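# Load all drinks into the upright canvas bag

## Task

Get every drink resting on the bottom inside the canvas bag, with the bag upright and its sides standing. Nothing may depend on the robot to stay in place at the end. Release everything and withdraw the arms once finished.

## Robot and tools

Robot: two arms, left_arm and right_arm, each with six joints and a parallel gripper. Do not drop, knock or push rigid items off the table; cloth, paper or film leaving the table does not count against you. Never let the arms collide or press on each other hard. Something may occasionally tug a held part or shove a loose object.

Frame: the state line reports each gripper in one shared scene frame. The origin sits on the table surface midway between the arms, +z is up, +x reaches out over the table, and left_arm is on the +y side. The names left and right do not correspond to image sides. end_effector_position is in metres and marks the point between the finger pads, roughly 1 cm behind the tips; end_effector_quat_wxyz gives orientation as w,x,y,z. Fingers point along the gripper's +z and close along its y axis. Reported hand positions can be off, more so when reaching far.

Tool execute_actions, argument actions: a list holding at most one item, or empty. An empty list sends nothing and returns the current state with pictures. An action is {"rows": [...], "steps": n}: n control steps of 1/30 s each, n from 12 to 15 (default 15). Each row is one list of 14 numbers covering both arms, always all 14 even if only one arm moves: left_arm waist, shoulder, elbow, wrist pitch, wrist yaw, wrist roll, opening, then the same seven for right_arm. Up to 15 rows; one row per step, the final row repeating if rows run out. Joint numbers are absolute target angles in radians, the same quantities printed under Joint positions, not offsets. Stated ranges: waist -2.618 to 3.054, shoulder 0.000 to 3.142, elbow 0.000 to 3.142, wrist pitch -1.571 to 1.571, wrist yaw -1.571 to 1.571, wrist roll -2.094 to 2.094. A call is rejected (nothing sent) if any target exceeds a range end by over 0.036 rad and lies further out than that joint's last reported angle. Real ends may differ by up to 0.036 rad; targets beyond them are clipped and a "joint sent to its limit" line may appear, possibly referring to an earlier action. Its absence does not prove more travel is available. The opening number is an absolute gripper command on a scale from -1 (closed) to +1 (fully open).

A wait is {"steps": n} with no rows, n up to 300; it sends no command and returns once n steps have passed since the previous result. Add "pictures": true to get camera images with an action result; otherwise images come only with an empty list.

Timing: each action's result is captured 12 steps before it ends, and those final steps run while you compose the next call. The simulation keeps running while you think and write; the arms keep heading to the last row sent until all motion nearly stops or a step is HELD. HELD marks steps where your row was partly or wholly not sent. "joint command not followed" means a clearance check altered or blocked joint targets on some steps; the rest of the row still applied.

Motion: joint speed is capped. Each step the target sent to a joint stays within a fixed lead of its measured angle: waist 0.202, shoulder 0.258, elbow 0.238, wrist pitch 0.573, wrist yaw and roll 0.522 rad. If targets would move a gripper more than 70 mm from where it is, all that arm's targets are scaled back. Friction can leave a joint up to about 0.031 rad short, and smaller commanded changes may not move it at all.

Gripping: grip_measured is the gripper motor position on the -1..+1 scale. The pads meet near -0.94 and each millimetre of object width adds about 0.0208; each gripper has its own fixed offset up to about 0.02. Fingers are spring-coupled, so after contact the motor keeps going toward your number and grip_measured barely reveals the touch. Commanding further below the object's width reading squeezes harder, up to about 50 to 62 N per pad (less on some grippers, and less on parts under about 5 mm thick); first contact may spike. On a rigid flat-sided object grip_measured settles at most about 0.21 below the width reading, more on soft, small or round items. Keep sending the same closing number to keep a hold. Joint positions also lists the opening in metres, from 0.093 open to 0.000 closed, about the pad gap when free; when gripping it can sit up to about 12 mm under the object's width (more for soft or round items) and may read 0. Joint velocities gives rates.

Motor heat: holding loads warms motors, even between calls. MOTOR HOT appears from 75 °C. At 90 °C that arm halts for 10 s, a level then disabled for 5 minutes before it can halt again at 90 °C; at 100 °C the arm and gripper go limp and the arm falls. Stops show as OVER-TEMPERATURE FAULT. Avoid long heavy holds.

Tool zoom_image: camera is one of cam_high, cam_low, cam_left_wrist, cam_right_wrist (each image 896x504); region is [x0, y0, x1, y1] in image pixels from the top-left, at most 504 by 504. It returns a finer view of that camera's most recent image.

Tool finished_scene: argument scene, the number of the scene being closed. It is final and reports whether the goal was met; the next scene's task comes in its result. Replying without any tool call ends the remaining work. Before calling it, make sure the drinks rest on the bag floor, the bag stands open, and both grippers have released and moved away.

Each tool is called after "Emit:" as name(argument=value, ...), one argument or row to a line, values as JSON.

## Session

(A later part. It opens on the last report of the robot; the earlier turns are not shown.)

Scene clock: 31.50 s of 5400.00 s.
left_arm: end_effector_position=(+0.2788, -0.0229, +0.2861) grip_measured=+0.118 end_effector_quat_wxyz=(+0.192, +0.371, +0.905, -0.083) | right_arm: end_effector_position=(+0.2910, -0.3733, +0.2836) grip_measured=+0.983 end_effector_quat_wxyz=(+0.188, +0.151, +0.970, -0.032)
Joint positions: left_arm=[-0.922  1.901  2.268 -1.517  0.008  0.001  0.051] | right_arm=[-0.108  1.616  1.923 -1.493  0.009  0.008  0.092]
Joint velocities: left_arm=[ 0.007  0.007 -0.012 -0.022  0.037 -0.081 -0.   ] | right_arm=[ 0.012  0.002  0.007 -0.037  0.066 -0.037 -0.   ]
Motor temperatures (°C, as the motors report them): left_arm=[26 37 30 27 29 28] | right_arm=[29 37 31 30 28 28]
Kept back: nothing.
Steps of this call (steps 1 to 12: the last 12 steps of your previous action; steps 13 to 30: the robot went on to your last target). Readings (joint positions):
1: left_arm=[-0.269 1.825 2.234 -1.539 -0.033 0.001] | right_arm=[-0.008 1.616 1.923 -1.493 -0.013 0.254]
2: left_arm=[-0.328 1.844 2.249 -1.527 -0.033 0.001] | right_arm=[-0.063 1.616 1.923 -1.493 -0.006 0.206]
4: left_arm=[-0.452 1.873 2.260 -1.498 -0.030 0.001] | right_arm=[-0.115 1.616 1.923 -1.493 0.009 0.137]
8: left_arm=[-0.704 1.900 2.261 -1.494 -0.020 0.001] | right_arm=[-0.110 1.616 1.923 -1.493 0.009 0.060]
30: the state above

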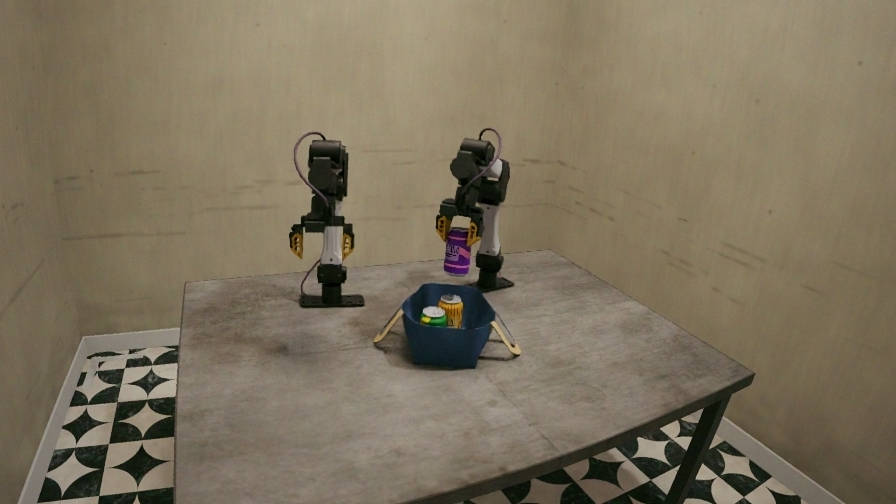

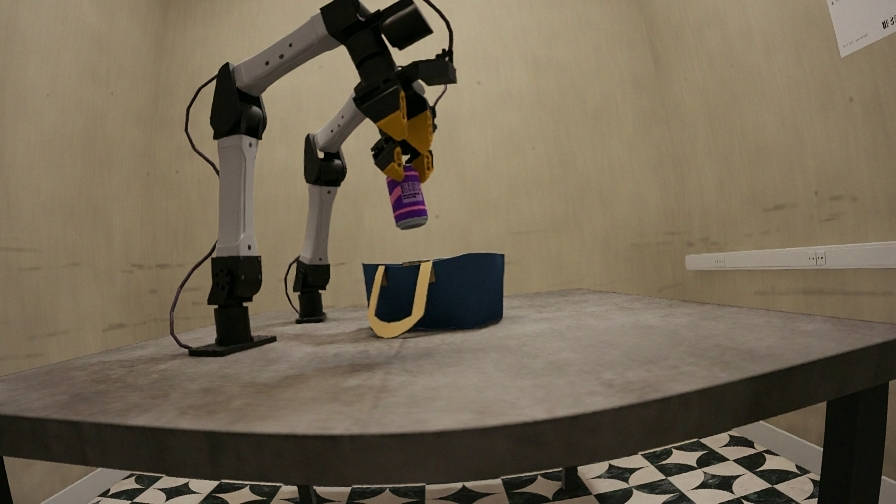

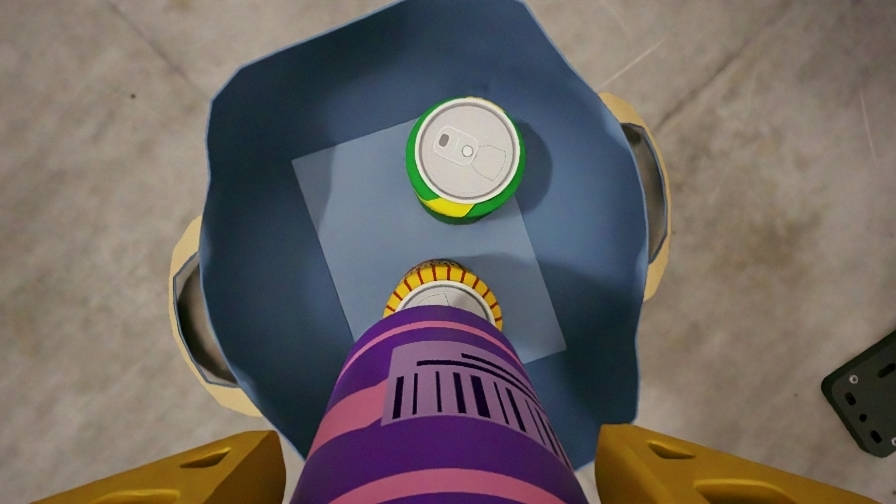

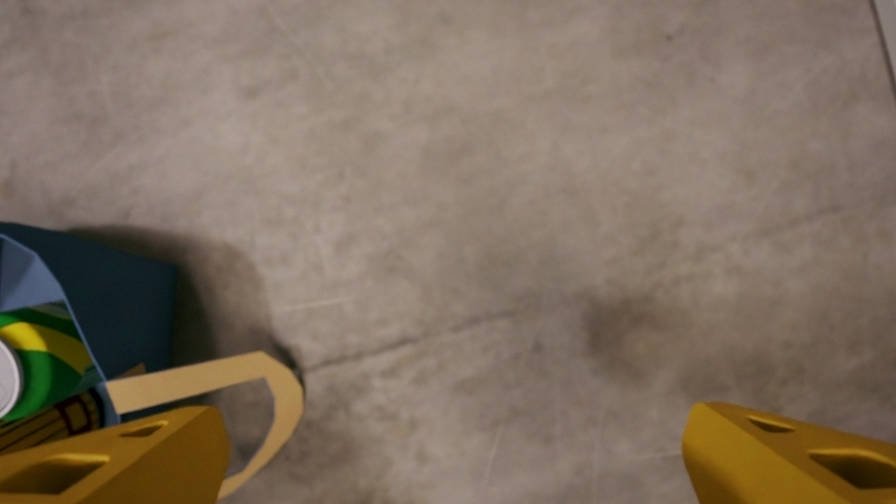

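Emit:
execute_actions(
  actions=[
    {"rows":[[-0.8,2.1,2.5,-1.5,0,1.5,0,-0.1,1.6,1.9,-1.5,0,0,1]],"steps":15},
  ],
)

Emit:
execute_actions(
  actions=[
    {"steps":12},
  ],
)

Emit:
execute_actions(
  actions=[
    {"rows":[[-0.8,2.3,2.55,-1.5,0,1.5,0,-0.1,1.6,1.9,-1.5,0,0,1]],"steps":15},
  ],
)

Emit:
execute_actions(
  actions=[
    {"steps":20},
  ],
  pictures=true,
)

Scene clock: 32.60 s of 5400.00 s.
left_arm: end_effector_position=(+0.3117, -0.0268, +0.2902) grip_measured=+0.112 end_effector_quat_wxyz=(+0.217, +0.463, +0.857, -0.067) | right_arm: end_effector_position=(+0.2910, -0.3733, +0.2836) grip_measured=+0.983 end_effector_quat_wxyz=(+0.188, +0.151, +0.970, -0.032)
Joint positions: left_arm=[-0.866  2.012  2.437 -1.538  0.033  0.263  0.051] | right_arm=[-0.108  1.616  1.923 -1.493  0.009  0.008  0.092]
Joint velocities: left_arm=[ 0.784  1.043  1.062  0.476 -0.154  2.777 -0.014] | right_arm=[-0.007  0.022 -0.012 -0.051 -0.022  0.007  0.001]
Motor temperatures (°C, as the motors report them): left_arm=[26 37 30 28 29 28] | right_arm=[29 37 31 30 28 28]
Steps of this call (steps 1 to 15: the robot went on to your last target; steps 16 to 30: nothing new was sent; steps 31 to 33: the first 3 steps of this action). Readings (joint positions):
31: left_arm=[-0.911 1.928 2.312 -1.544 0.018 0.069] | right_arm=[-0.108 1.616 1.923 -1.493 0.009 0.008]
32: left_arm=[-0.892 1.973 2.386 -1.551 0.032 0.166] | right_arm=[-0.108 1.616 1.923 -1.493 0.009 0.008]
33: the state above

Scene clock: 33.00 s of 5400.00 s.
left_arm: end_effector_position=(+0.3545, -0.0138, +0.2492) grip_measured=+0.103 end_effector_quat_wxyz=(+0.181, +0.814, +0.548, +0.059) | right_arm: end_effector_position=(+0.2910, -0.3733, +0.2836) grip_measured=+0.983 end_effector_quat_wxyz=(+0.188, +0.151, +0.970, -0.032)
Joint positions: left_arm=[-0.794  2.134  2.469 -1.524  0.006  1.307  0.05 ] | right_arm=[-0.108  1.616  1.923 -1.493  0.009  0.008  0.092]
Joint velocities: left_arm=[-0.022 -0.012 -0.002 -0.037 -0.022  1.267  0.   ] | right_arm=[-0.012  0.002  0.007 -0.037  0.022 -0.066  0.   ]
Motor temperatures (°C, as the motors report them): left_arm=[26 37 30 28 29 28] | right_arm=[29 37 31 30 28 28]
Kept back: nothing.
Steps of this call (steps 1 to 12: the last 12 steps of your previous action). Readings (joint positions):
1: left_arm=[-0.840 2.042 2.460 -1.526 0.027 0.361] | right_arm=[-0.108 1.616 1.923 -1.493 0.009 0.008]
2: left_arm=[-0.817 2.067 2.468 -1.516 0.019 0.459] | right_arm=[-0.108 1.616 1.923 -1.493 0.009 0.008]
4: left_arm=[-0.790 2.106 2.469 -1.501 0.008 0.654] | right_arm=[-0.108 1.616 1.923 -1.493 0.009 0.008]
8: left_arm=[-0.788 2.135 2.469 -1.521 0.000 1.042] | right_arm=[-0.108 1.616 1.923 -1.493 0.009 0.008]
12: the state above

Scene clock: 33.10 s of 5400.00 s.
left_arm: end_effector_position=(+0.3638, -0.0219, +0.2344) grip_measured=+0.103 end_effector_quat_wxyz=(+0.169, +0.840, +0.512, +0.062) | right_arm: end_effector_position=(+0.2910, -0.3733, +0.2836) grip_measured=+0.983 end_effector_quat_wxyz=(+0.188, +0.151, +0.970, -0.032)
Joint positions: left_arm=[-0.795  2.205  2.529 -1.533  0.008  1.396  0.05 ] | right_arm=[-0.108  1.616  1.923 -1.493  0.009  0.008  0.092]
Joint velocities: left_arm=[-0.017  0.862  0.247  0.3   -0.022  0.608  0.   ] | right_arm=[-0.017  0.002 -0.002  0.037  0.007  0.022  0.   ]
Motor temperatures (°C, as the motors report them): left_arm=[26 37 30 28 29 28] | right_arm=[29 37 31 30 28 28]
Steps of this call (steps 1 to 3: the first 3 steps of this action). Readings (joint positions):
1: left_arm=[-0.794 2.151 2.486 -1.533 0.006 1.344] | right_arm=[-0.108 1.616 1.923 -1.493 0.009 0.008]
2: left_arm=[-0.794 2.177 2.515 -1.540 0.008 1.372] | right_arm=[-0.108 1.616 1.923 -1.493 0.009 0.008]
3: the state above

Scene clock: 33.77 s of 5400.00 s.
left_arm: end_effector_position=(+0.3750, -0.0321, +0.1794) grip_measured=+0.101 end_effector_quat_wxyz=(+0.118, +0.870, +0.476, +0.048) | right_arm: end_effector_position=(+0.2910, -0.3733, +0.2836) grip_measured=+0.983 end_effector_quat_wxyz=(+0.188, +0.151, +0.970, -0.032)
Joint positions: left_arm=[-0.798  2.328  2.533 -1.52   0.008  1.488  0.05 ] | right_arm=[-0.108  1.616  1.923 -1.493  0.009  0.008  0.092]
Joint velocities: left_arm=[ 0.007  0.002 -0.007 -0.022  0.007  0.022  0.001] | right_arm=[ 0.002 -0.007 -0.002 -0.037  0.051  0.007  0.   ]
Motor temperatures (°C, as the motors report them): left_arm=[26 37 30 28 29 28] | right_arm=[29 37 31 30 28 28]
Kept back: nothing.
Steps of this call (steps 1 to 12: the last 12 steps of your previous action; steps 13 to 20: the robot went on to your last target). Readings (joint positions):
1: left_arm=[-0.795 2.233 2.533 -1.525 0.008 1.415] | right_arm=[-0.108 1.616 1.923 -1.493 0.009 0.008]
2: left_arm=[-0.795 2.261 2.533 -1.520 0.008 1.431] | right_arm=[-0.108 1.616 1.923 -1.493 0.009 0.008]
4: left_arm=[-0.796 2.311 2.533 -1.519 0.014 1.453] | right_arm=[-0.108 1.616 1.923 -1.493 0.009 0.008]
8: left_arm=[-0.798 2.334 2.533 -1.517 0.008 1.477] | right_arm=[-0.108 1.616 1.923 -1.493 0.009 0.008]
20: the state above

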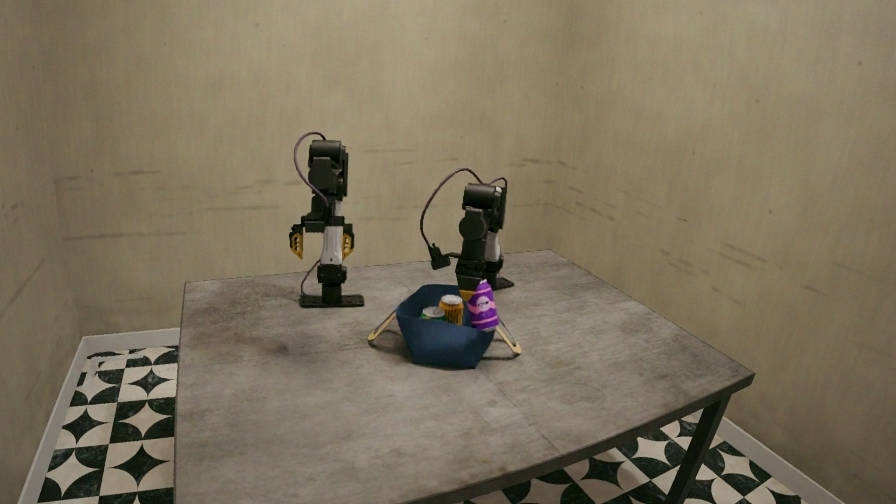

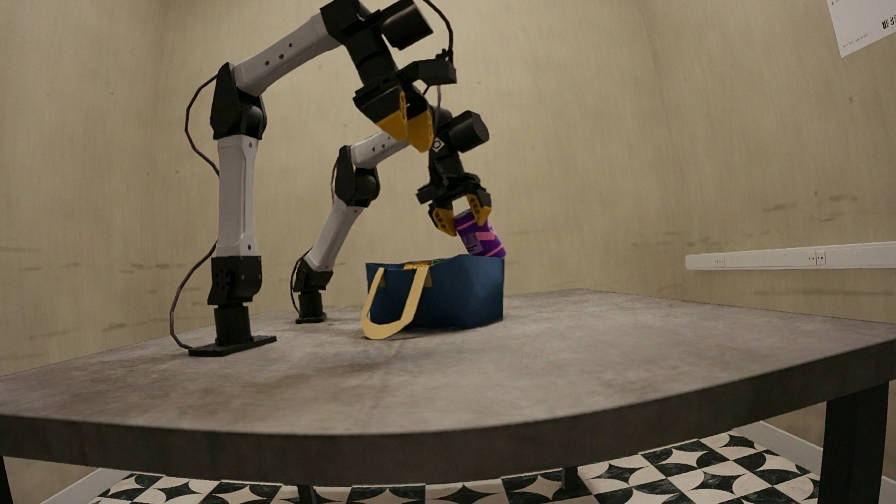

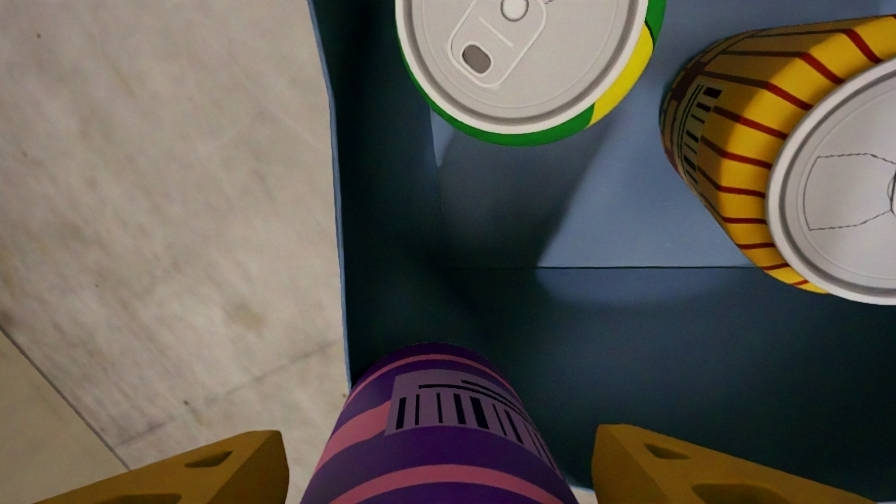

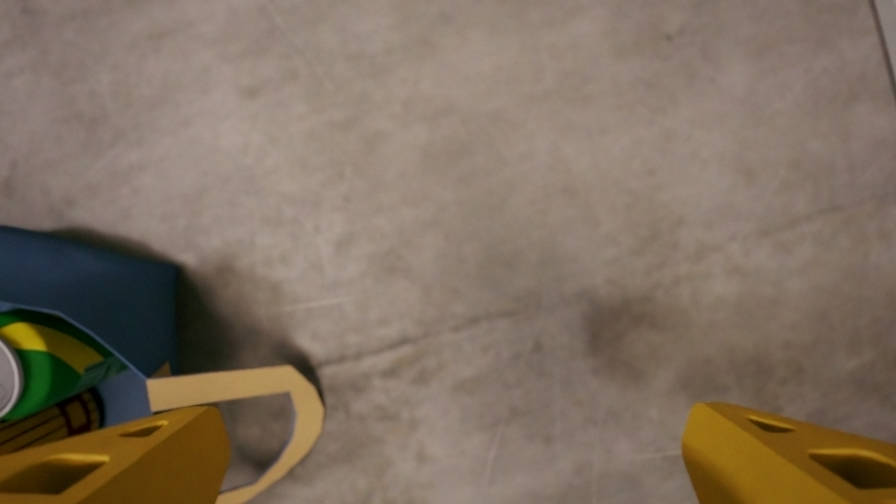

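Emit:
execute_actions(
  actions=[
    {"rows":[[-0.8,2.15,2.5,-1.5,0,1.5,-0.1,-0.1,1.6,1.9,-1.5,0,0,1],[-0.8,2.15,2.5,-1.5,0,1.5,-0.1,-0.1,1.6,1.9,-1.5,0,0,1],[-0.8,2.15,2.5,-1.5,0,1.5,-0.1,-0.1,1.6,1.9,-1.5,0,0,1],[-0.8,2.15,2.5,-1.5,0,1.5,-0.1,-0.1,1.6,1.9,-1.5,0,0,1],[-0.8,2.15,2.5,-1.5,0,1.5,-0.1,-0.1,1.6,1.9,-1.5,0,0,1],[-0.8,2.15,2.5,-1.5,0,1.5,-0.1,-0.1,1.6,1.9,-1.5,0,0,1],[-0.8,2.15,2.5,-1.5,0,1.5,-0.1,-0.1,1.6,1.9,-1.5,0,0,1],[-0.88,2.13,2.45,-1.5,0,1.5,-0.1,-0.1,1.6,1.9,-1.5,0,0,1]],"steps":15},
  ],
)

Emit:
execute_actions(
  actions=[
    {"steps":20},
  ],
  pictures=true,
)

Scene clock: 35.13 s of 5400.00 s.
left_arm: end_effector_position=(+0.3682, -0.0270, +0.1931) grip_measured=+0.101 end_effector_quat_wxyz=(+0.125, +0.870, +0.475, +0.051) | right_arm: end_effector_position=(+0.2910, -0.3733, +0.2836) grip_measured=+0.983 end_effector_quat_wxyz=(+0.188, +0.151, +0.970, -0.032)
Joint positions: left_arm=[-0.798  2.276  2.496 -1.52   0.009  1.489  0.05 ] | right_arm=[-0.108  1.616  1.923 -1.493  0.009  0.008  0.092]
Joint velocities: left_arm=[ 0.007 -0.676 -0.183 -0.212 -0.051  0.022 -0.001] | right_arm=[ 0.002  0.002 -0.007 -0.007  0.007  0.007 -0.   ]
Motor temperatures (°C, as the motors report them): left_arm=[26 38 30 28 29 28] | right_arm=[29 37 31 30 28 28]
Steps of this call (steps 1 to 15: the robot went on to your last target; steps 16 to 38: nothing new was sent; steps 39 to 41: the first 3 steps of this action). Readings (joint positions):
39: left_arm=[-0.798 2.316 2.524 -1.517 0.008 1.488] | right_arm=[-0.108 1.616 1.923 -1.493 0.009 0.008]
40: left_arm=[-0.798 2.298 2.506 -1.514 0.008 1.489] | right_arm=[-0.108 1.616 1.923 -1.493 0.009 0.008]
41: the state above

Scene clock: 35.80 s of 5400.00 s.
left_arm: end_effector_position=(+0.3235, -0.0469, +0.2425) grip_measured=+0.101 end_effector_quat_wxyz=(+0.169, +0.885, +0.431, +0.055) | right_arm: end_effector_position=(+0.2910, -0.3733, +0.2836) grip_measured=+0.983 end_effector_quat_wxyz=(+0.188, +0.151, +0.970, -0.032)
Joint positions: left_arm=[-0.886  2.138  2.455 -1.531  0.021  1.49   0.05 ] | right_arm=[-0.108  1.616  1.923 -1.493  0.009  0.008  0.092]
Joint velocities: left_arm=[ 0.002  0.017 -0.007 -0.125  0.037  0.022 -0.   ] | right_arm=[ 0.002 -0.012 -0.007 -0.081 -0.051  0.022 -0.   ]
Motor temperatures (°C, as the motors report them): left_arm=[26 39 30 28 29 28] | right_arm=[29 37 31 30 28 28]
Kept back: nothing.
Steps of this call (steps 1 to 12: the last 12 steps of your previous action; steps 13 to 20: the robot went on to your last target). Readings (joint positions):
1: left_arm=[-0.798 2.253 2.493 -1.525 0.012 1.489] | right_arm=[-0.108 1.616 1.923 -1.493 0.009 0.008]
2: left_arm=[-0.798 2.229 2.493 -1.527 0.013 1.489] | right_arm=[-0.108 1.616 1.923 -1.493 0.009 0.008]
4: left_arm=[-0.798 2.186 2.493 -1.527 0.012 1.489] | right_arm=[-0.108 1.616 1.923 -1.493 0.009 0.008]
8: left_arm=[-0.849 2.139 2.476 -1.527 0.001 1.489] | right_arm=[-0.108 1.616 1.923 -1.493 0.009 0.008]
20: the state above

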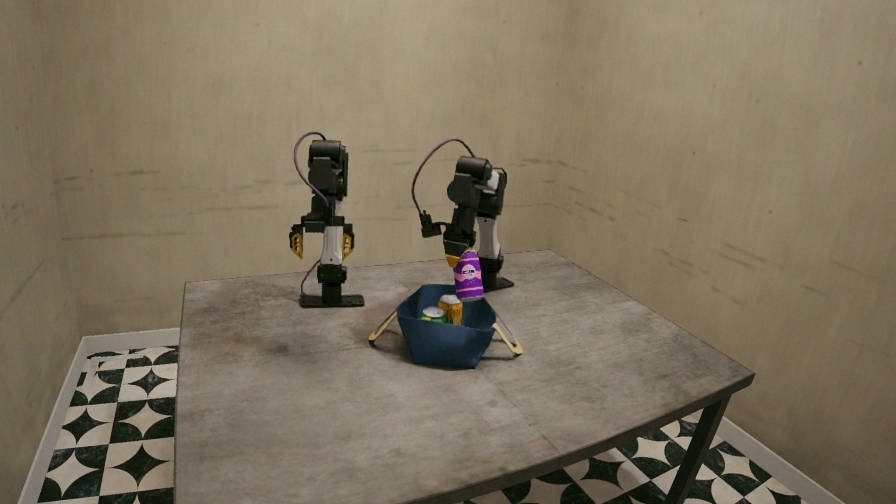

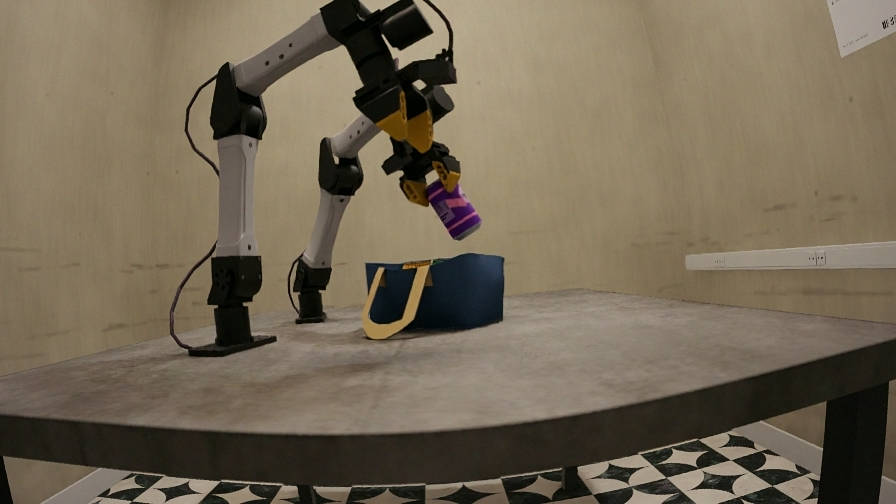

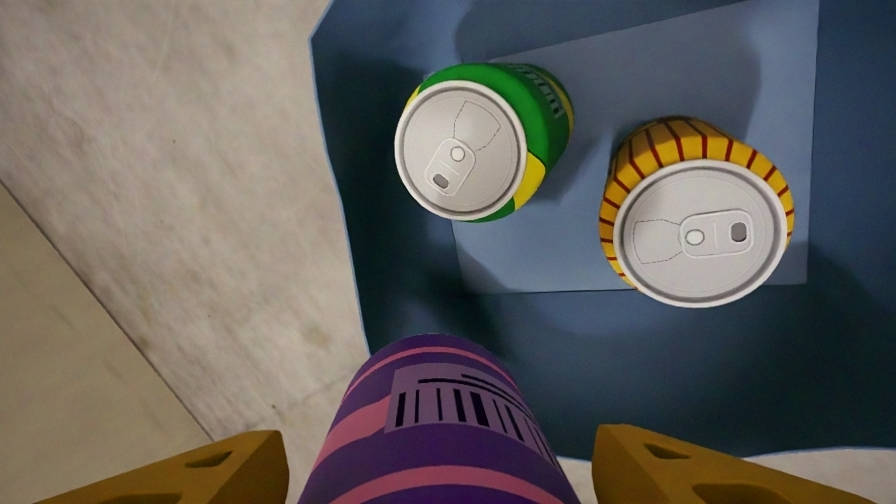

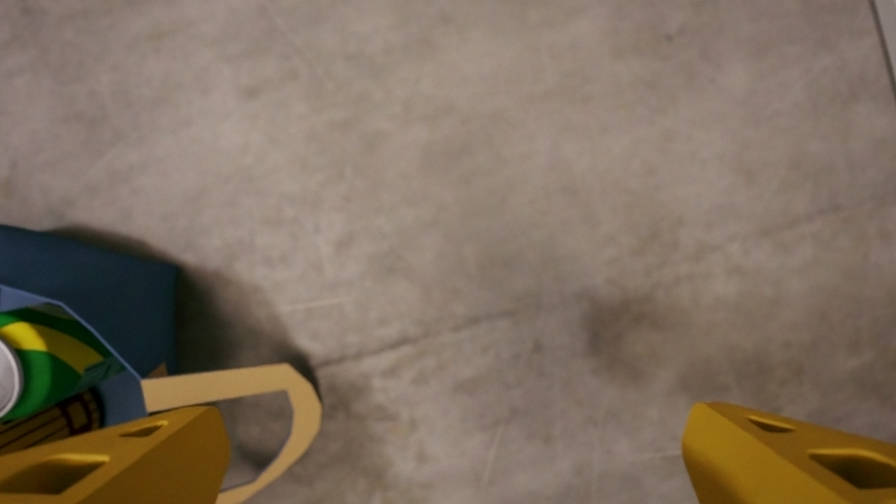

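Emit:
execute_actions(
  actions=[
    {"rows":[[-1.05,1.95,2.2,-1.5,0,-1.5,-0.1,-0.1,1.6,1.9,-1.5,0,0,1]],"steps":15},
  ],
)

Emit:
execute_actions(
  actions=[
    {"steps":45},
  ],
)

Emit:
execute_actions(
  actions=[
    {"rows":[[-1.05,2.04,2.1,-1.5,0,-1.5,-0.1,-0.1,1.6,1.9,-1.5,0,0,1]],"steps":15},
  ],
)

Emit:
execute_actions(
  actions=[
    {"steps":18},
  ],
  pictures=true,
)

Scene clock: 39.27 s of 5400.00 s.
left_arm: end_effector_position=(+0.2920, -0.0517, +0.2328) grip_measured=+0.101 end_effector_quat_wxyz=(+0.155, +0.842, +0.516, +0.039) | right_arm: end_effector_position=(+0.2910, -0.3733, +0.2836) grip_measured=+0.983 end_effector_quat_wxyz=(+0.188, +0.151, +0.970, -0.032)
Joint positions: left_arm=[-0.955  2.044  2.274 -1.481 -0.012  1.235  0.05 ] | right_arm=[-0.108  1.616  1.923 -1.493  0.009  0.008  0.092]
Joint velocities: left_arm=[-1.106 -0.838 -1.365 -0.505 -0.11  -2.894  0.   ] | right_arm=[ 0.002 -0.007 -0.017  0.037 -0.007 -0.051 -0.   ]
Motor temperatures (°C, as the motors report them): left_arm=[26 39 30 28 29 28] | right_arm=[29 37 31 30 28 28]
Steps of this call (steps 1 to 15: the robot went on to your last target; steps 16 to 90: nothing new was sent; then 0.37 s passed at rest; steps 91 to 93: the first 3 steps of this action). Readings (joint positions):
91: left_arm=[-0.899 2.115 2.410 -1.506 0.013 1.426] | right_arm=[-0.108 1.616 1.923 -1.493 0.009 0.008]
92: left_arm=[-0.921 2.076 2.332 -1.477 -0.003 1.333] | right_arm=[-0.108 1.616 1.923 -1.493 0.009 0.008]
93: the state above

Scene clock: 40.77 s of 5400.00 s.
left_arm: end_effector_position=(+0.2427, -0.0604, +0.2355) grip_measured=+0.102 end_effector_quat_wxyz=(+0.052, -0.284, +0.949, -0.125) | right_arm: end_effector_position=(+0.2910, -0.3733, +0.2836) grip_measured=+0.983 end_effector_quat_wxyz=(+0.188, +0.151, +0.970, -0.032)
Joint positions: left_arm=[-1.053  1.982  2.208 -1.527 -0.006 -1.487  0.05 ] | right_arm=[-0.108  1.616  1.923 -1.493  0.009  0.008  0.092]
Joint velocities: left_arm=[-0.002  0.012 -0.002  0.051  0.022 -0.081  0.001] | right_arm=[-0.007 -0.007 -0.007 -0.11  -0.066 -0.037  0.   ]
Motor temperatures (°C, as the motors report them): left_arm=[26 40 30 28 29 28] | right_arm=[29 37 31 30 28 28]
Kept back: nothing.
Steps of this call (steps 1 to 12: the last 12 steps of your previous action; steps 13 to 45: the robot went on to your last target). Readings (joint positions):
1: left_arm=[-0.992 2.021 2.239 -1.501 -0.011 1.136] | right_arm=[-0.108 1.616 1.923 -1.493 0.009 0.008]
2: left_arm=[-1.025 2.006 2.220 -1.520 -0.002 1.036] | right_arm=[-0.108 1.616 1.923 -1.493 0.009 0.008]
4: left_arm=[-1.070 1.991 2.208 -1.531 0.026 0.838] | right_arm=[-0.108 1.616 1.923 -1.493 0.009 0.008]
8: left_arm=[-1.068 1.982 2.208 -1.530 0.029 0.445] | right_arm=[-0.108 1.616 1.923 -1.493 0.009 0.008]
45: the state above

Scene clock: 40.87 s of 5400.00 s.
left_arm: end_effector_position=(+0.2410, -0.0580, +0.2160) grip_measured=+0.101 end_effector_quat_wxyz=(+0.043, -0.286, +0.952, -0.100) | right_arm: end_effector_position=(+0.2910, -0.3733, +0.2836) grip_measured=+0.983 end_effector_quat_wxyz=(+0.188, +0.151, +0.970, -0.032)
Joint positions: left_arm=[-1.053  1.992  2.152 -1.512 -0.006 -1.49   0.05 ] | right_arm=[-0.108  1.616  1.923 -1.493  0.009  0.008  0.092]
Joint velocities: left_arm=[ 0.007  0.339 -0.598 -0.139  0.007 -0.022 -0.001] | right_arm=[ 0.007  0.022 -0.007  0.022 -0.022  0.022  0.001]
Motor temperatures (°C, as the motors report them): left_arm=[26 40 30 28 29 28] | right_arm=[29 37 31 30 28 28]
Steps of this call (steps 1 to 3: the first 3 steps of this action). Readings (joint positions):
1: left_arm=[-1.053 1.983 2.194 -1.520 -0.006 -1.488] | right_arm=[-0.108 1.616 1.923 -1.493 0.009 0.008]
2: left_arm=[-1.053 1.983 2.173 -1.513 -0.006 -1.489] | right_arm=[-0.108 1.616 1.923 -1.493 0.009 0.008]
3: the state above

Scene clock: 41.47 s of 5400.00 s.
left_arm: end_effector_position=(+0.2416, -0.0587, +0.1789) grip_measured=+0.097 end_effector_quat_wxyz=(+0.023, -0.291, +0.955, -0.055) | right_arm: end_effector_position=(+0.2910, -0.3733, +0.2836) grip_measured=+0.983 end_effector_quat_wxyz=(+0.188, +0.151, +0.970, -0.032)
Joint positions: left_arm=[-1.051  2.055  2.107 -1.502 -0.002 -1.496  0.05 ] | right_arm=[-0.108  1.616  1.923 -1.493  0.009  0.008  0.092]
Joint velocities: left_arm=[ 0.002 -0.032  0.002  0.037 -0.007 -0.022  0.   ] | right_arm=[ 0.002 -0.007 -0.007 -0.037 -0.066  0.022 -0.001]
Motor temperatures (°C, as the motors report them): left_arm=[26 40 30 28 29 28] | right_arm=[29 37 31 30 28 28]
Kept back: nothing.
Steps of this call (steps 1 to 12: the last 12 steps of your previous action; steps 13 to 18: the robot went on to your last target). Readings (joint positions):
1: left_arm=[-1.053 2.005 2.134 -1.515 -0.006 -1.490] | right_arm=[-0.108 1.616 1.923 -1.493 0.009 0.008]
2: left_arm=[-1.053 2.021 2.122 -1.515 -0.011 -1.491] | right_arm=[-0.108 1.616 1.923 -1.493 0.009 0.008]
4: left_arm=[-1.051 2.046 2.110 -1.511 -0.006 -1.494] | right_arm=[-0.108 1.616 1.923 -1.493 0.009 0.008]
8: left_arm=[-1.051 2.055 2.107 -1.502 -0.002 -1.496] | right_arm=[-0.108 1.616 1.923 -1.493 0.009 0.008]
18: the state above

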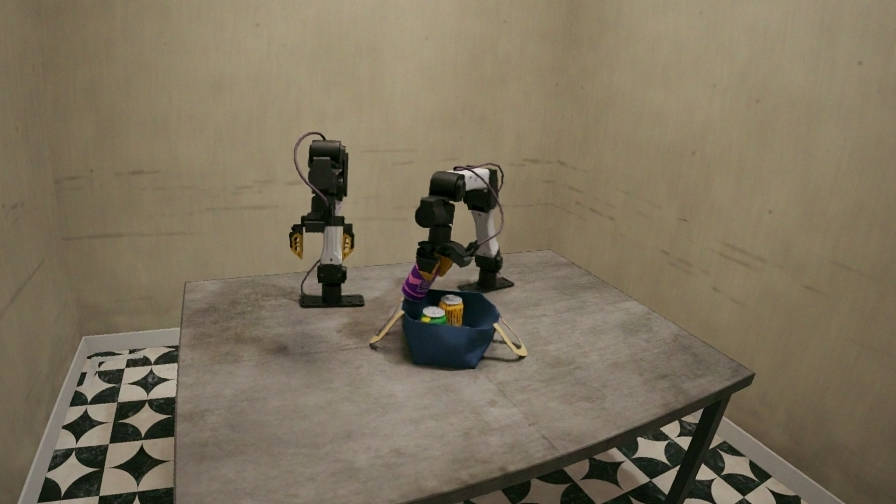

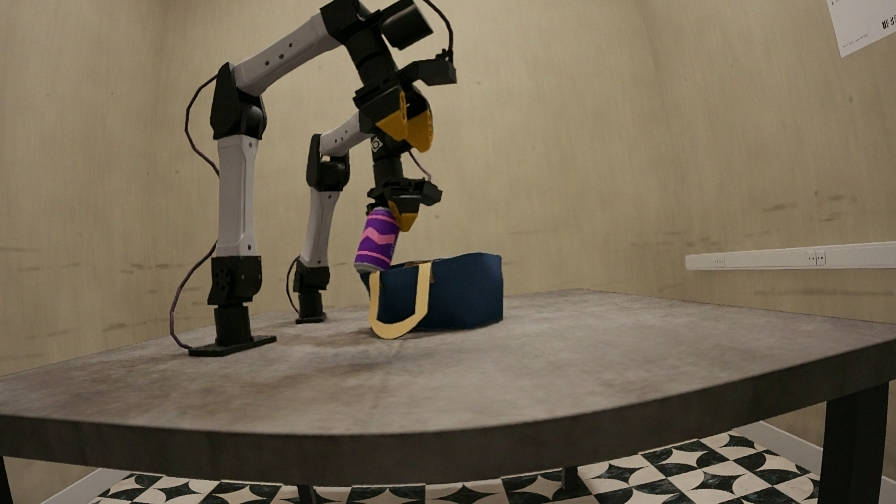

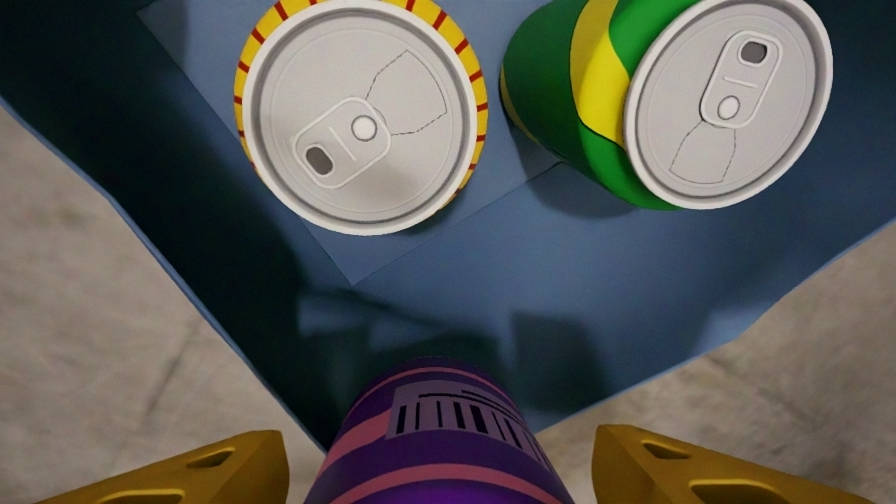

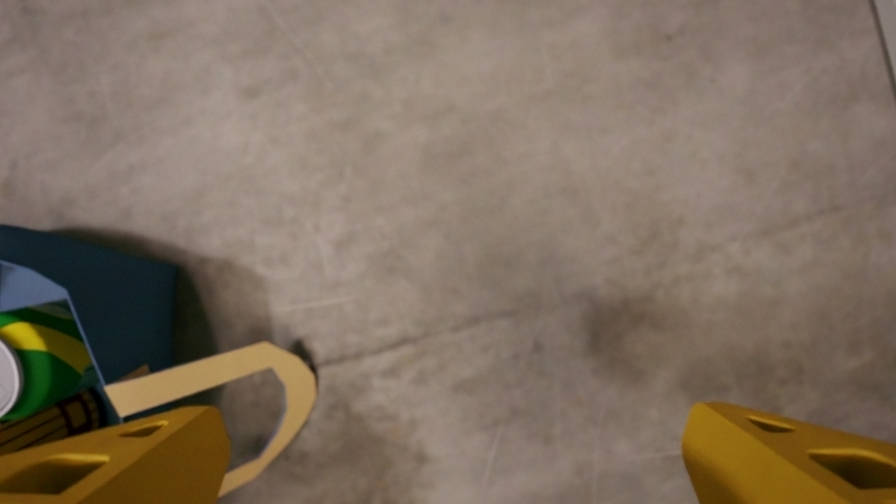

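Emit:
execute_actions(
  actions=[
    {"rows":[[-1.05,1.95,2.2,-1.5,0,-1.5,-0.1,-0.1,1.6,1.9,-1.5,0,0,1],[-1.05,1.95,2.2,-1.5,0,-1.5,-0.1,-0.1,1.6,1.9,-1.5,0,0,1],[-1.05,1.9,2.25,-1.5,0,-1.5,-0.1,-0.1,1.6,1.9,-1.5,0,0,1],[-1.05,1.9,2.25,-1.5,0,-1.5,-0.1,-0.1,1.6,1.9,-1.5,0,0,1],[-1.05,1.9,2.25,-1.5,0,-1.5,-0.1,-0.1,1.6,1.9,-1.5,0,0,1],[-1.05,1.9,2.25,-1.5,0,-1.5,-0.1,-0.1,1.6,1.9,-1.5,0,0,1],[-0.9,2.0,2.45,-1.5,0,0,-0.1,-0.1,1.6,1.9,-1.5,0,0,1]],"steps":15},
  ],
)

Emit:
execute_actions(
  actions=[
    {"steps":35},
  ],
  pictures=true,
)

Scene clock: 42.57 s of 5400.00 s.
left_arm: end_effector_position=(+0.2435, -0.0606, +0.1952) grip_measured=+0.097 end_effector_quat_wxyz=(+0.032, -0.290, +0.953, -0.076) | right_arm: end_effector_position=(+0.2910, -0.3733, +0.2836) grip_measured=+0.983 end_effector_quat_wxyz=(+0.188, +0.151, +0.970, -0.032)
Joint positions: left_arm=[-1.051  2.038  2.142 -1.509 -0.004 -1.496  0.05 ] | right_arm=[-0.108  1.616  1.923 -1.493  0.009  0.008  0.092]
Joint velocities: left_arm=[-0.002 -0.325  0.471 -0.037 -0.11  -0.066 -0.001] | right_arm=[-0.002  0.002  0.002 -0.051  0.066 -0.037 -0.001]
Motor temperatures (°C, as the motors report them): left_arm=[26 40 30 28 29 28] | right_arm=[29 37 31 30 28 28]
Steps of this call (steps 1 to 15: the robot went on to your last target; steps 16 to 30: nothing new was sent; steps 31 to 33: the first 3 steps of this action). Readings (joint positions):
31: left_arm=[-1.051 2.052 2.114 -1.505 -0.002 -1.496] | right_arm=[-0.108 1.616 1.923 -1.493 0.009 0.008]
32: left_arm=[-1.051 2.048 2.127 -1.509 -0.002 -1.496] | right_arm=[-0.108 1.616 1.923 -1.493 0.009 0.008]
33: the state above

Scene clock: 43.73 s of 5400.00 s.
left_arm: end_effector_position=(+0.3090, -0.0317, +0.2945) grip_measured=+0.076 end_effector_quat_wxyz=(+0.221, +0.350, +0.907, -0.083) | right_arm: end_effector_position=(+0.2910, -0.3733, +0.2836) grip_measured=+0.983 end_effector_quat_wxyz=(+0.188, +0.151, +0.970, -0.032)
Joint positions: left_arm=[-0.895  2.004  2.435 -1.525 -0.01  -0.01   0.049] | right_arm=[-0.108  1.616  1.923 -1.493  0.009  0.008  0.092]
Joint velocities: left_arm=[ 0.002  0.002  0.012  0.007  0.007 -0.022 -0.   ] | right_arm=[ 0.007 -0.007  0.002  0.022 -0.066 -0.022  0.   ]
Motor temperatures (°C, as the motors report them): left_arm=[26 40 30 28 29 28] | right_arm=[29 37 31 30 28 28]
Kept back: nothing.
Steps of this call (steps 1 to 12: the last 12 steps of your previous action; steps 13 to 35: the robot went on to your last target). Readings (joint positions):
1: left_arm=[-1.051 2.023 2.158 -1.509 -0.009 -1.496] | right_arm=[-0.108 1.616 1.923 -1.493 0.009 0.008]
2: left_arm=[-1.051 2.005 2.176 -1.509 -0.012 -1.496] | right_arm=[-0.108 1.616 1.923 -1.493 0.009 0.008]
4: left_arm=[-1.041 1.976 2.234 -1.522 -0.004 -1.438] | right_arm=[-0.108 1.616 1.923 -1.493 0.009 0.008]
8: left_arm=[-0.925 1.982 2.418 -1.515 0.010 -1.054] | right_arm=[-0.108 1.616 1.923 -1.493 0.009 0.008]
35: the state above

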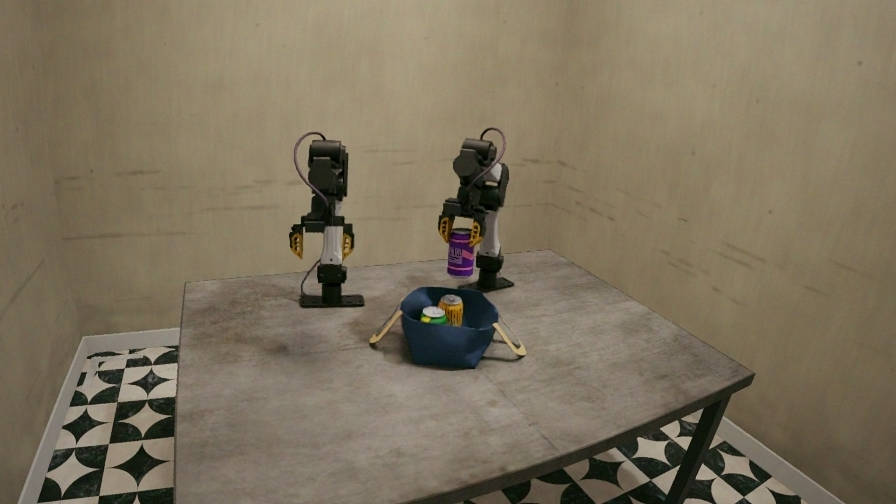

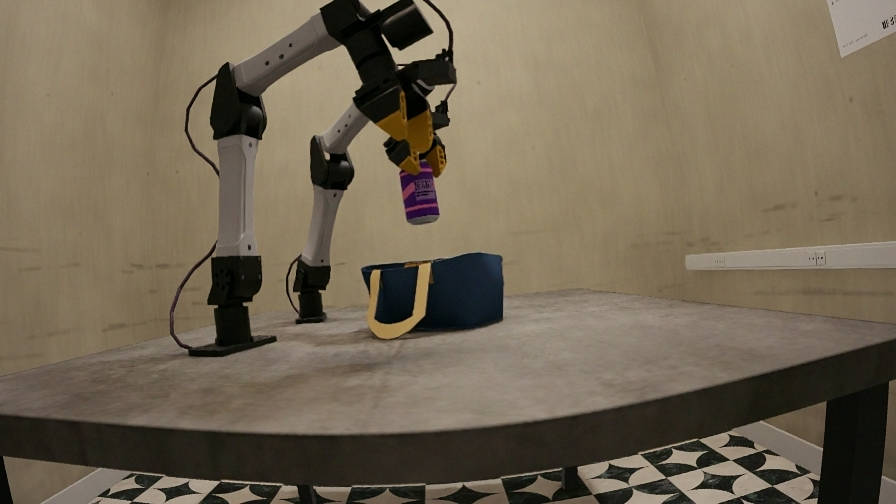

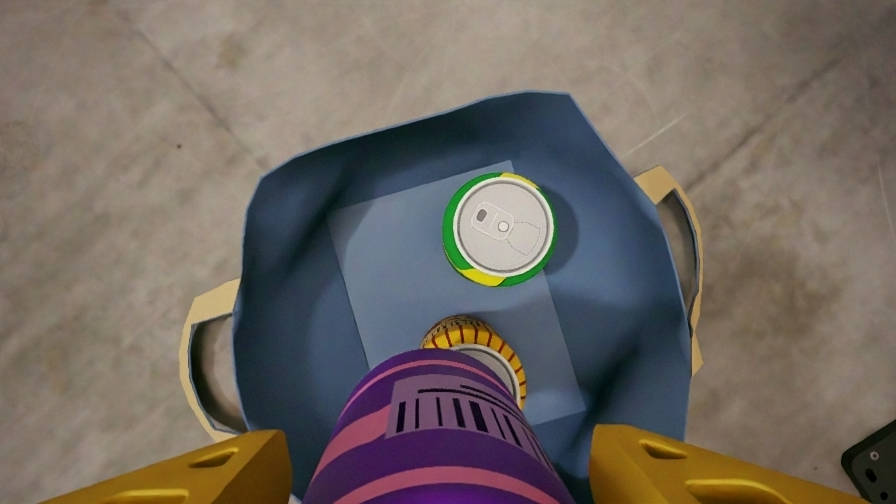

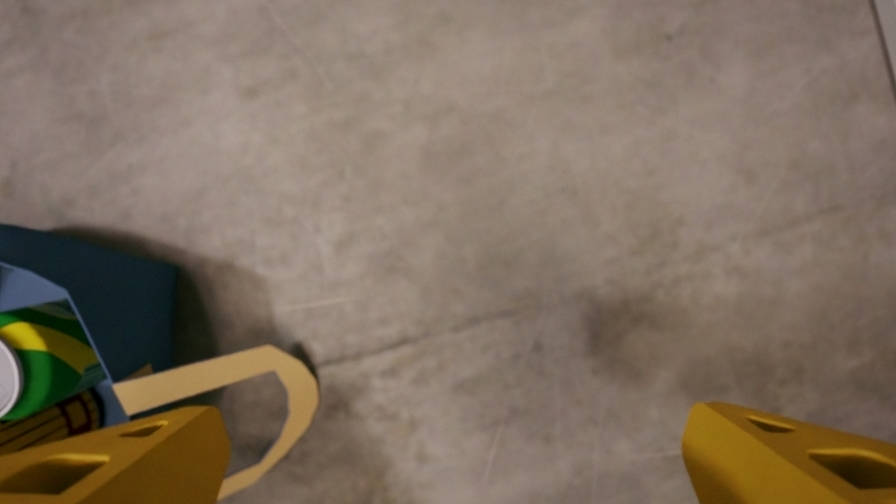

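Emit:
execute_actions(
  actions=[
    {"rows":[[-0.8,2.1,2.5,-1.5,0,0,-0.1,-0.1,1.6,1.9,-1.5,0,0,1],[-0.8,2.1,2.5,-1.5,0,0,-0.1,-0.1,1.6,1.9,-1.5,0,0,1],[-0.8,2.2,2.5,-1.5,0,0,-0.1,-0.1,1.6,1.9,-1.5,0,0,1],[-0.8,2.2,2.5,-1.5,0,0,-0.1,-0.1,1.6,1.9,-1.5,0,0,1],[-0.8,2.2,2.5,-1.5,0,0,-0.1,-0.1,1.6,1.9,-1.5,0,0,1],[-0.8,2.28,2.48,-1.5,0,0,-0.1,-0.1,1.6,1.9,-1.5,0,0,1]],"steps":15},
  ],
)

Emit:
execute_actions(
  actions=[
    {"steps":22},
  ],
  pictures=true,
)

Scene clock: 44.93 s of 5400.00 s.
left_arm: end_effector_position=(+0.3259, -0.0267, +0.2857) grip_measured=+0.076 end_effector_quat_wxyz=(+0.212, +0.336, +0.914, -0.085) | right_arm: end_effector_position=(+0.2910, -0.3733, +0.2836) grip_measured=+0.983 end_effector_quat_wxyz=(+0.188, +0.151, +0.970, -0.032)
Joint positions: left_arm=[-0.853  2.053  2.476 -1.533  0.011 -0.006  0.049] | right_arm=[-0.108  1.616  1.923 -1.493  0.009  0.008  0.092]
Joint velocities: left_arm=[ 0.598  0.667  0.432  0.007  0.022 -0.051  0.   ] | right_arm=[-0.017 -0.007 -0.017  0.022 -0.081  0.037 -0.001]
Motor temperatures (°C, as the motors report them): left_arm=[26 40 31 28 29 28] | right_arm=[29 37 31 30 28 28]
Steps of this call (steps 1 to 30: the robot went on to your last target; steps 31 to 33: nothing new was sent; steps 34 to 36: the first 3 steps of this action). Readings (joint positions):
34: left_arm=[-0.887 2.014 2.445 -1.531 -0.004 -0.006] | right_arm=[-0.108 1.616 1.923 -1.493 0.009 0.008]
35: left_arm=[-0.872 2.029 2.464 -1.534 0.008 -0.006] | right_arm=[-0.108 1.616 1.923 -1.493 0.009 0.008]
36: the state above

Scene clock: 45.67 s of 5400.00 s.
left_arm: end_effector_position=(+0.3715, -0.0245, +0.1684) grip_measured=+0.076 end_effector_quat_wxyz=(+0.103, +0.314, +0.943, -0.033) | right_arm: end_effector_position=(+0.2910, -0.3733, +0.2836) grip_measured=+0.983 end_effector_quat_wxyz=(+0.188, +0.151, +0.970, -0.032)
Joint positions: left_arm=[-0.794  2.311  2.464 -1.508 -0.004 -0.005  0.049] | right_arm=[-0.108  1.616  1.923 -1.493  0.009  0.008  0.092]
Joint velocities: left_arm=[-0.002 -0.012  0.002  0.081 -0.022  0.066  0.   ] | right_arm=[-0.022  0.007 -0.002 -0.095 -0.037 -0.051  0.   ]
Motor temperatures (°C, as the motors report them): left_arm=[26 41 31 28 29 28] | right_arm=[29 37 31 30 28 28]
Kept back: nothing.
Steps of this call (steps 1 to 12: the last 12 steps of your previous action; steps 13 to 22: the robot went on to your last target). Readings (joint positions):
1: left_arm=[-0.833 2.080 2.487 -1.532 0.009 -0.006] | right_arm=[-0.108 1.616 1.923 -1.493 0.009 0.008]
2: left_arm=[-0.817 2.111 2.490 -1.527 0.007 -0.006] | right_arm=[-0.108 1.616 1.923 -1.493 0.009 0.008]
4: left_arm=[-0.796 2.187 2.490 -1.516 -0.001 -0.005] | right_arm=[-0.108 1.616 1.923 -1.493 0.009 0.008]
8: left_arm=[-0.793 2.319 2.474 -1.508 -0.004 -0.005] | right_arm=[-0.108 1.616 1.923 -1.493 0.009 0.008]
22: the state above

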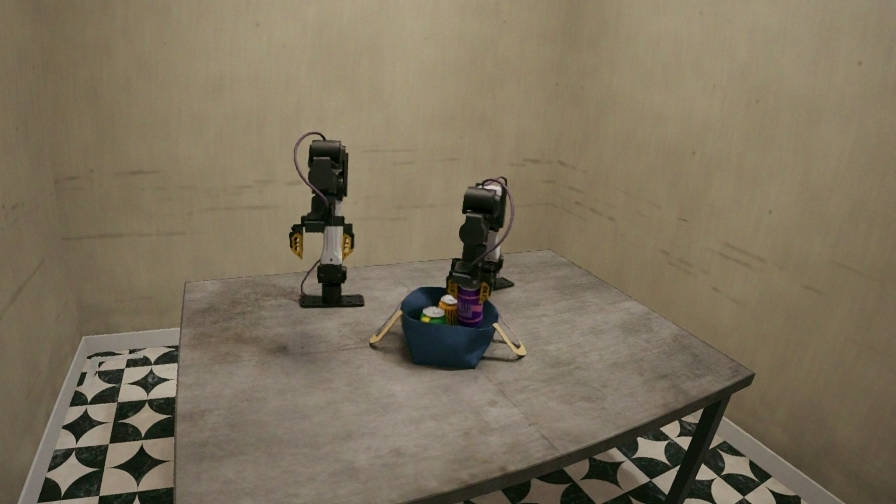

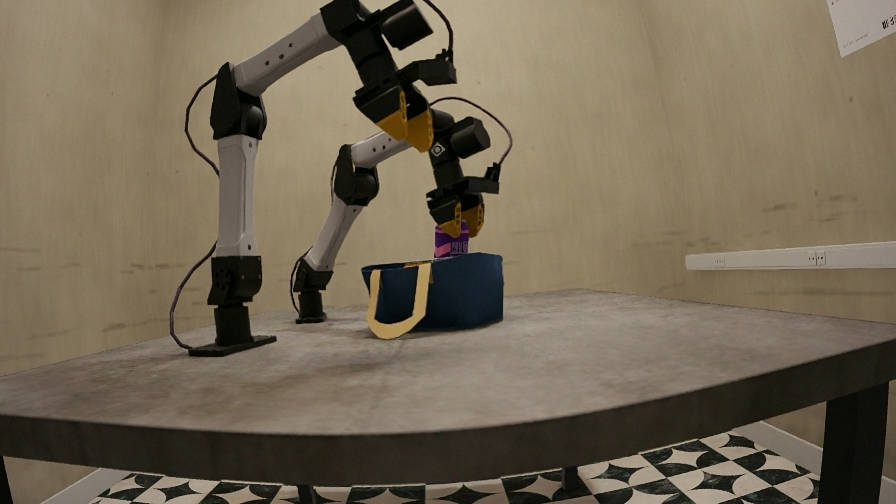

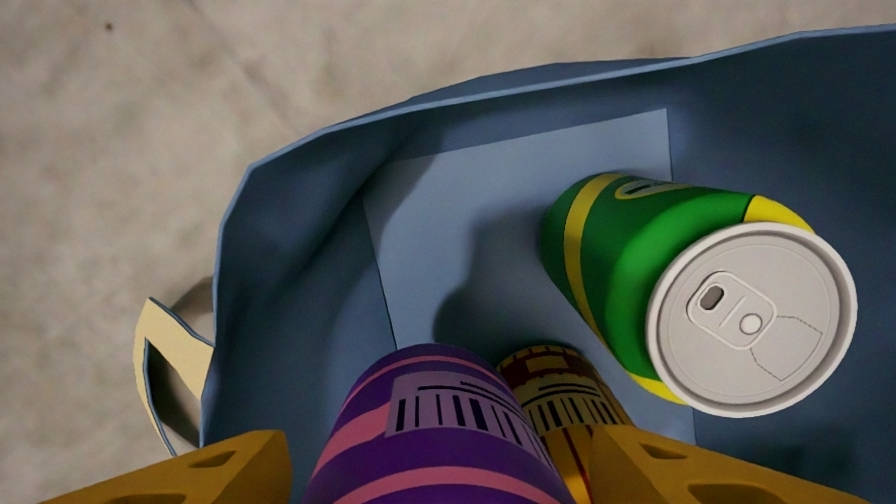

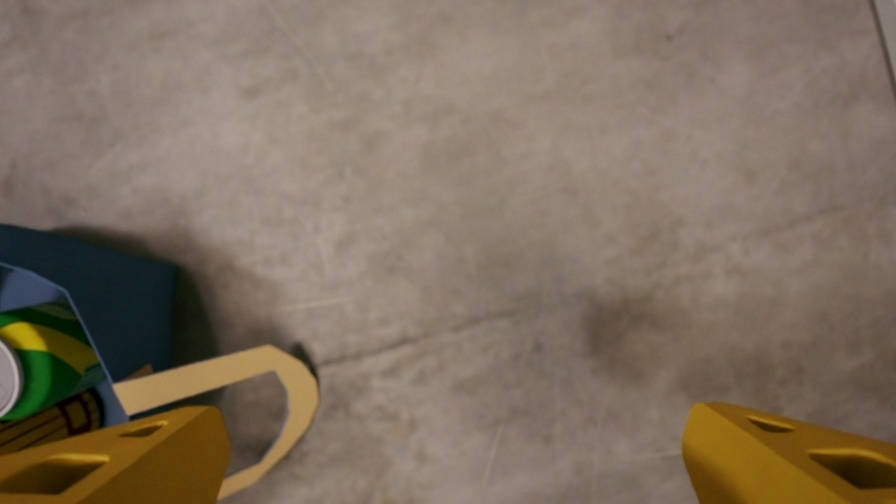

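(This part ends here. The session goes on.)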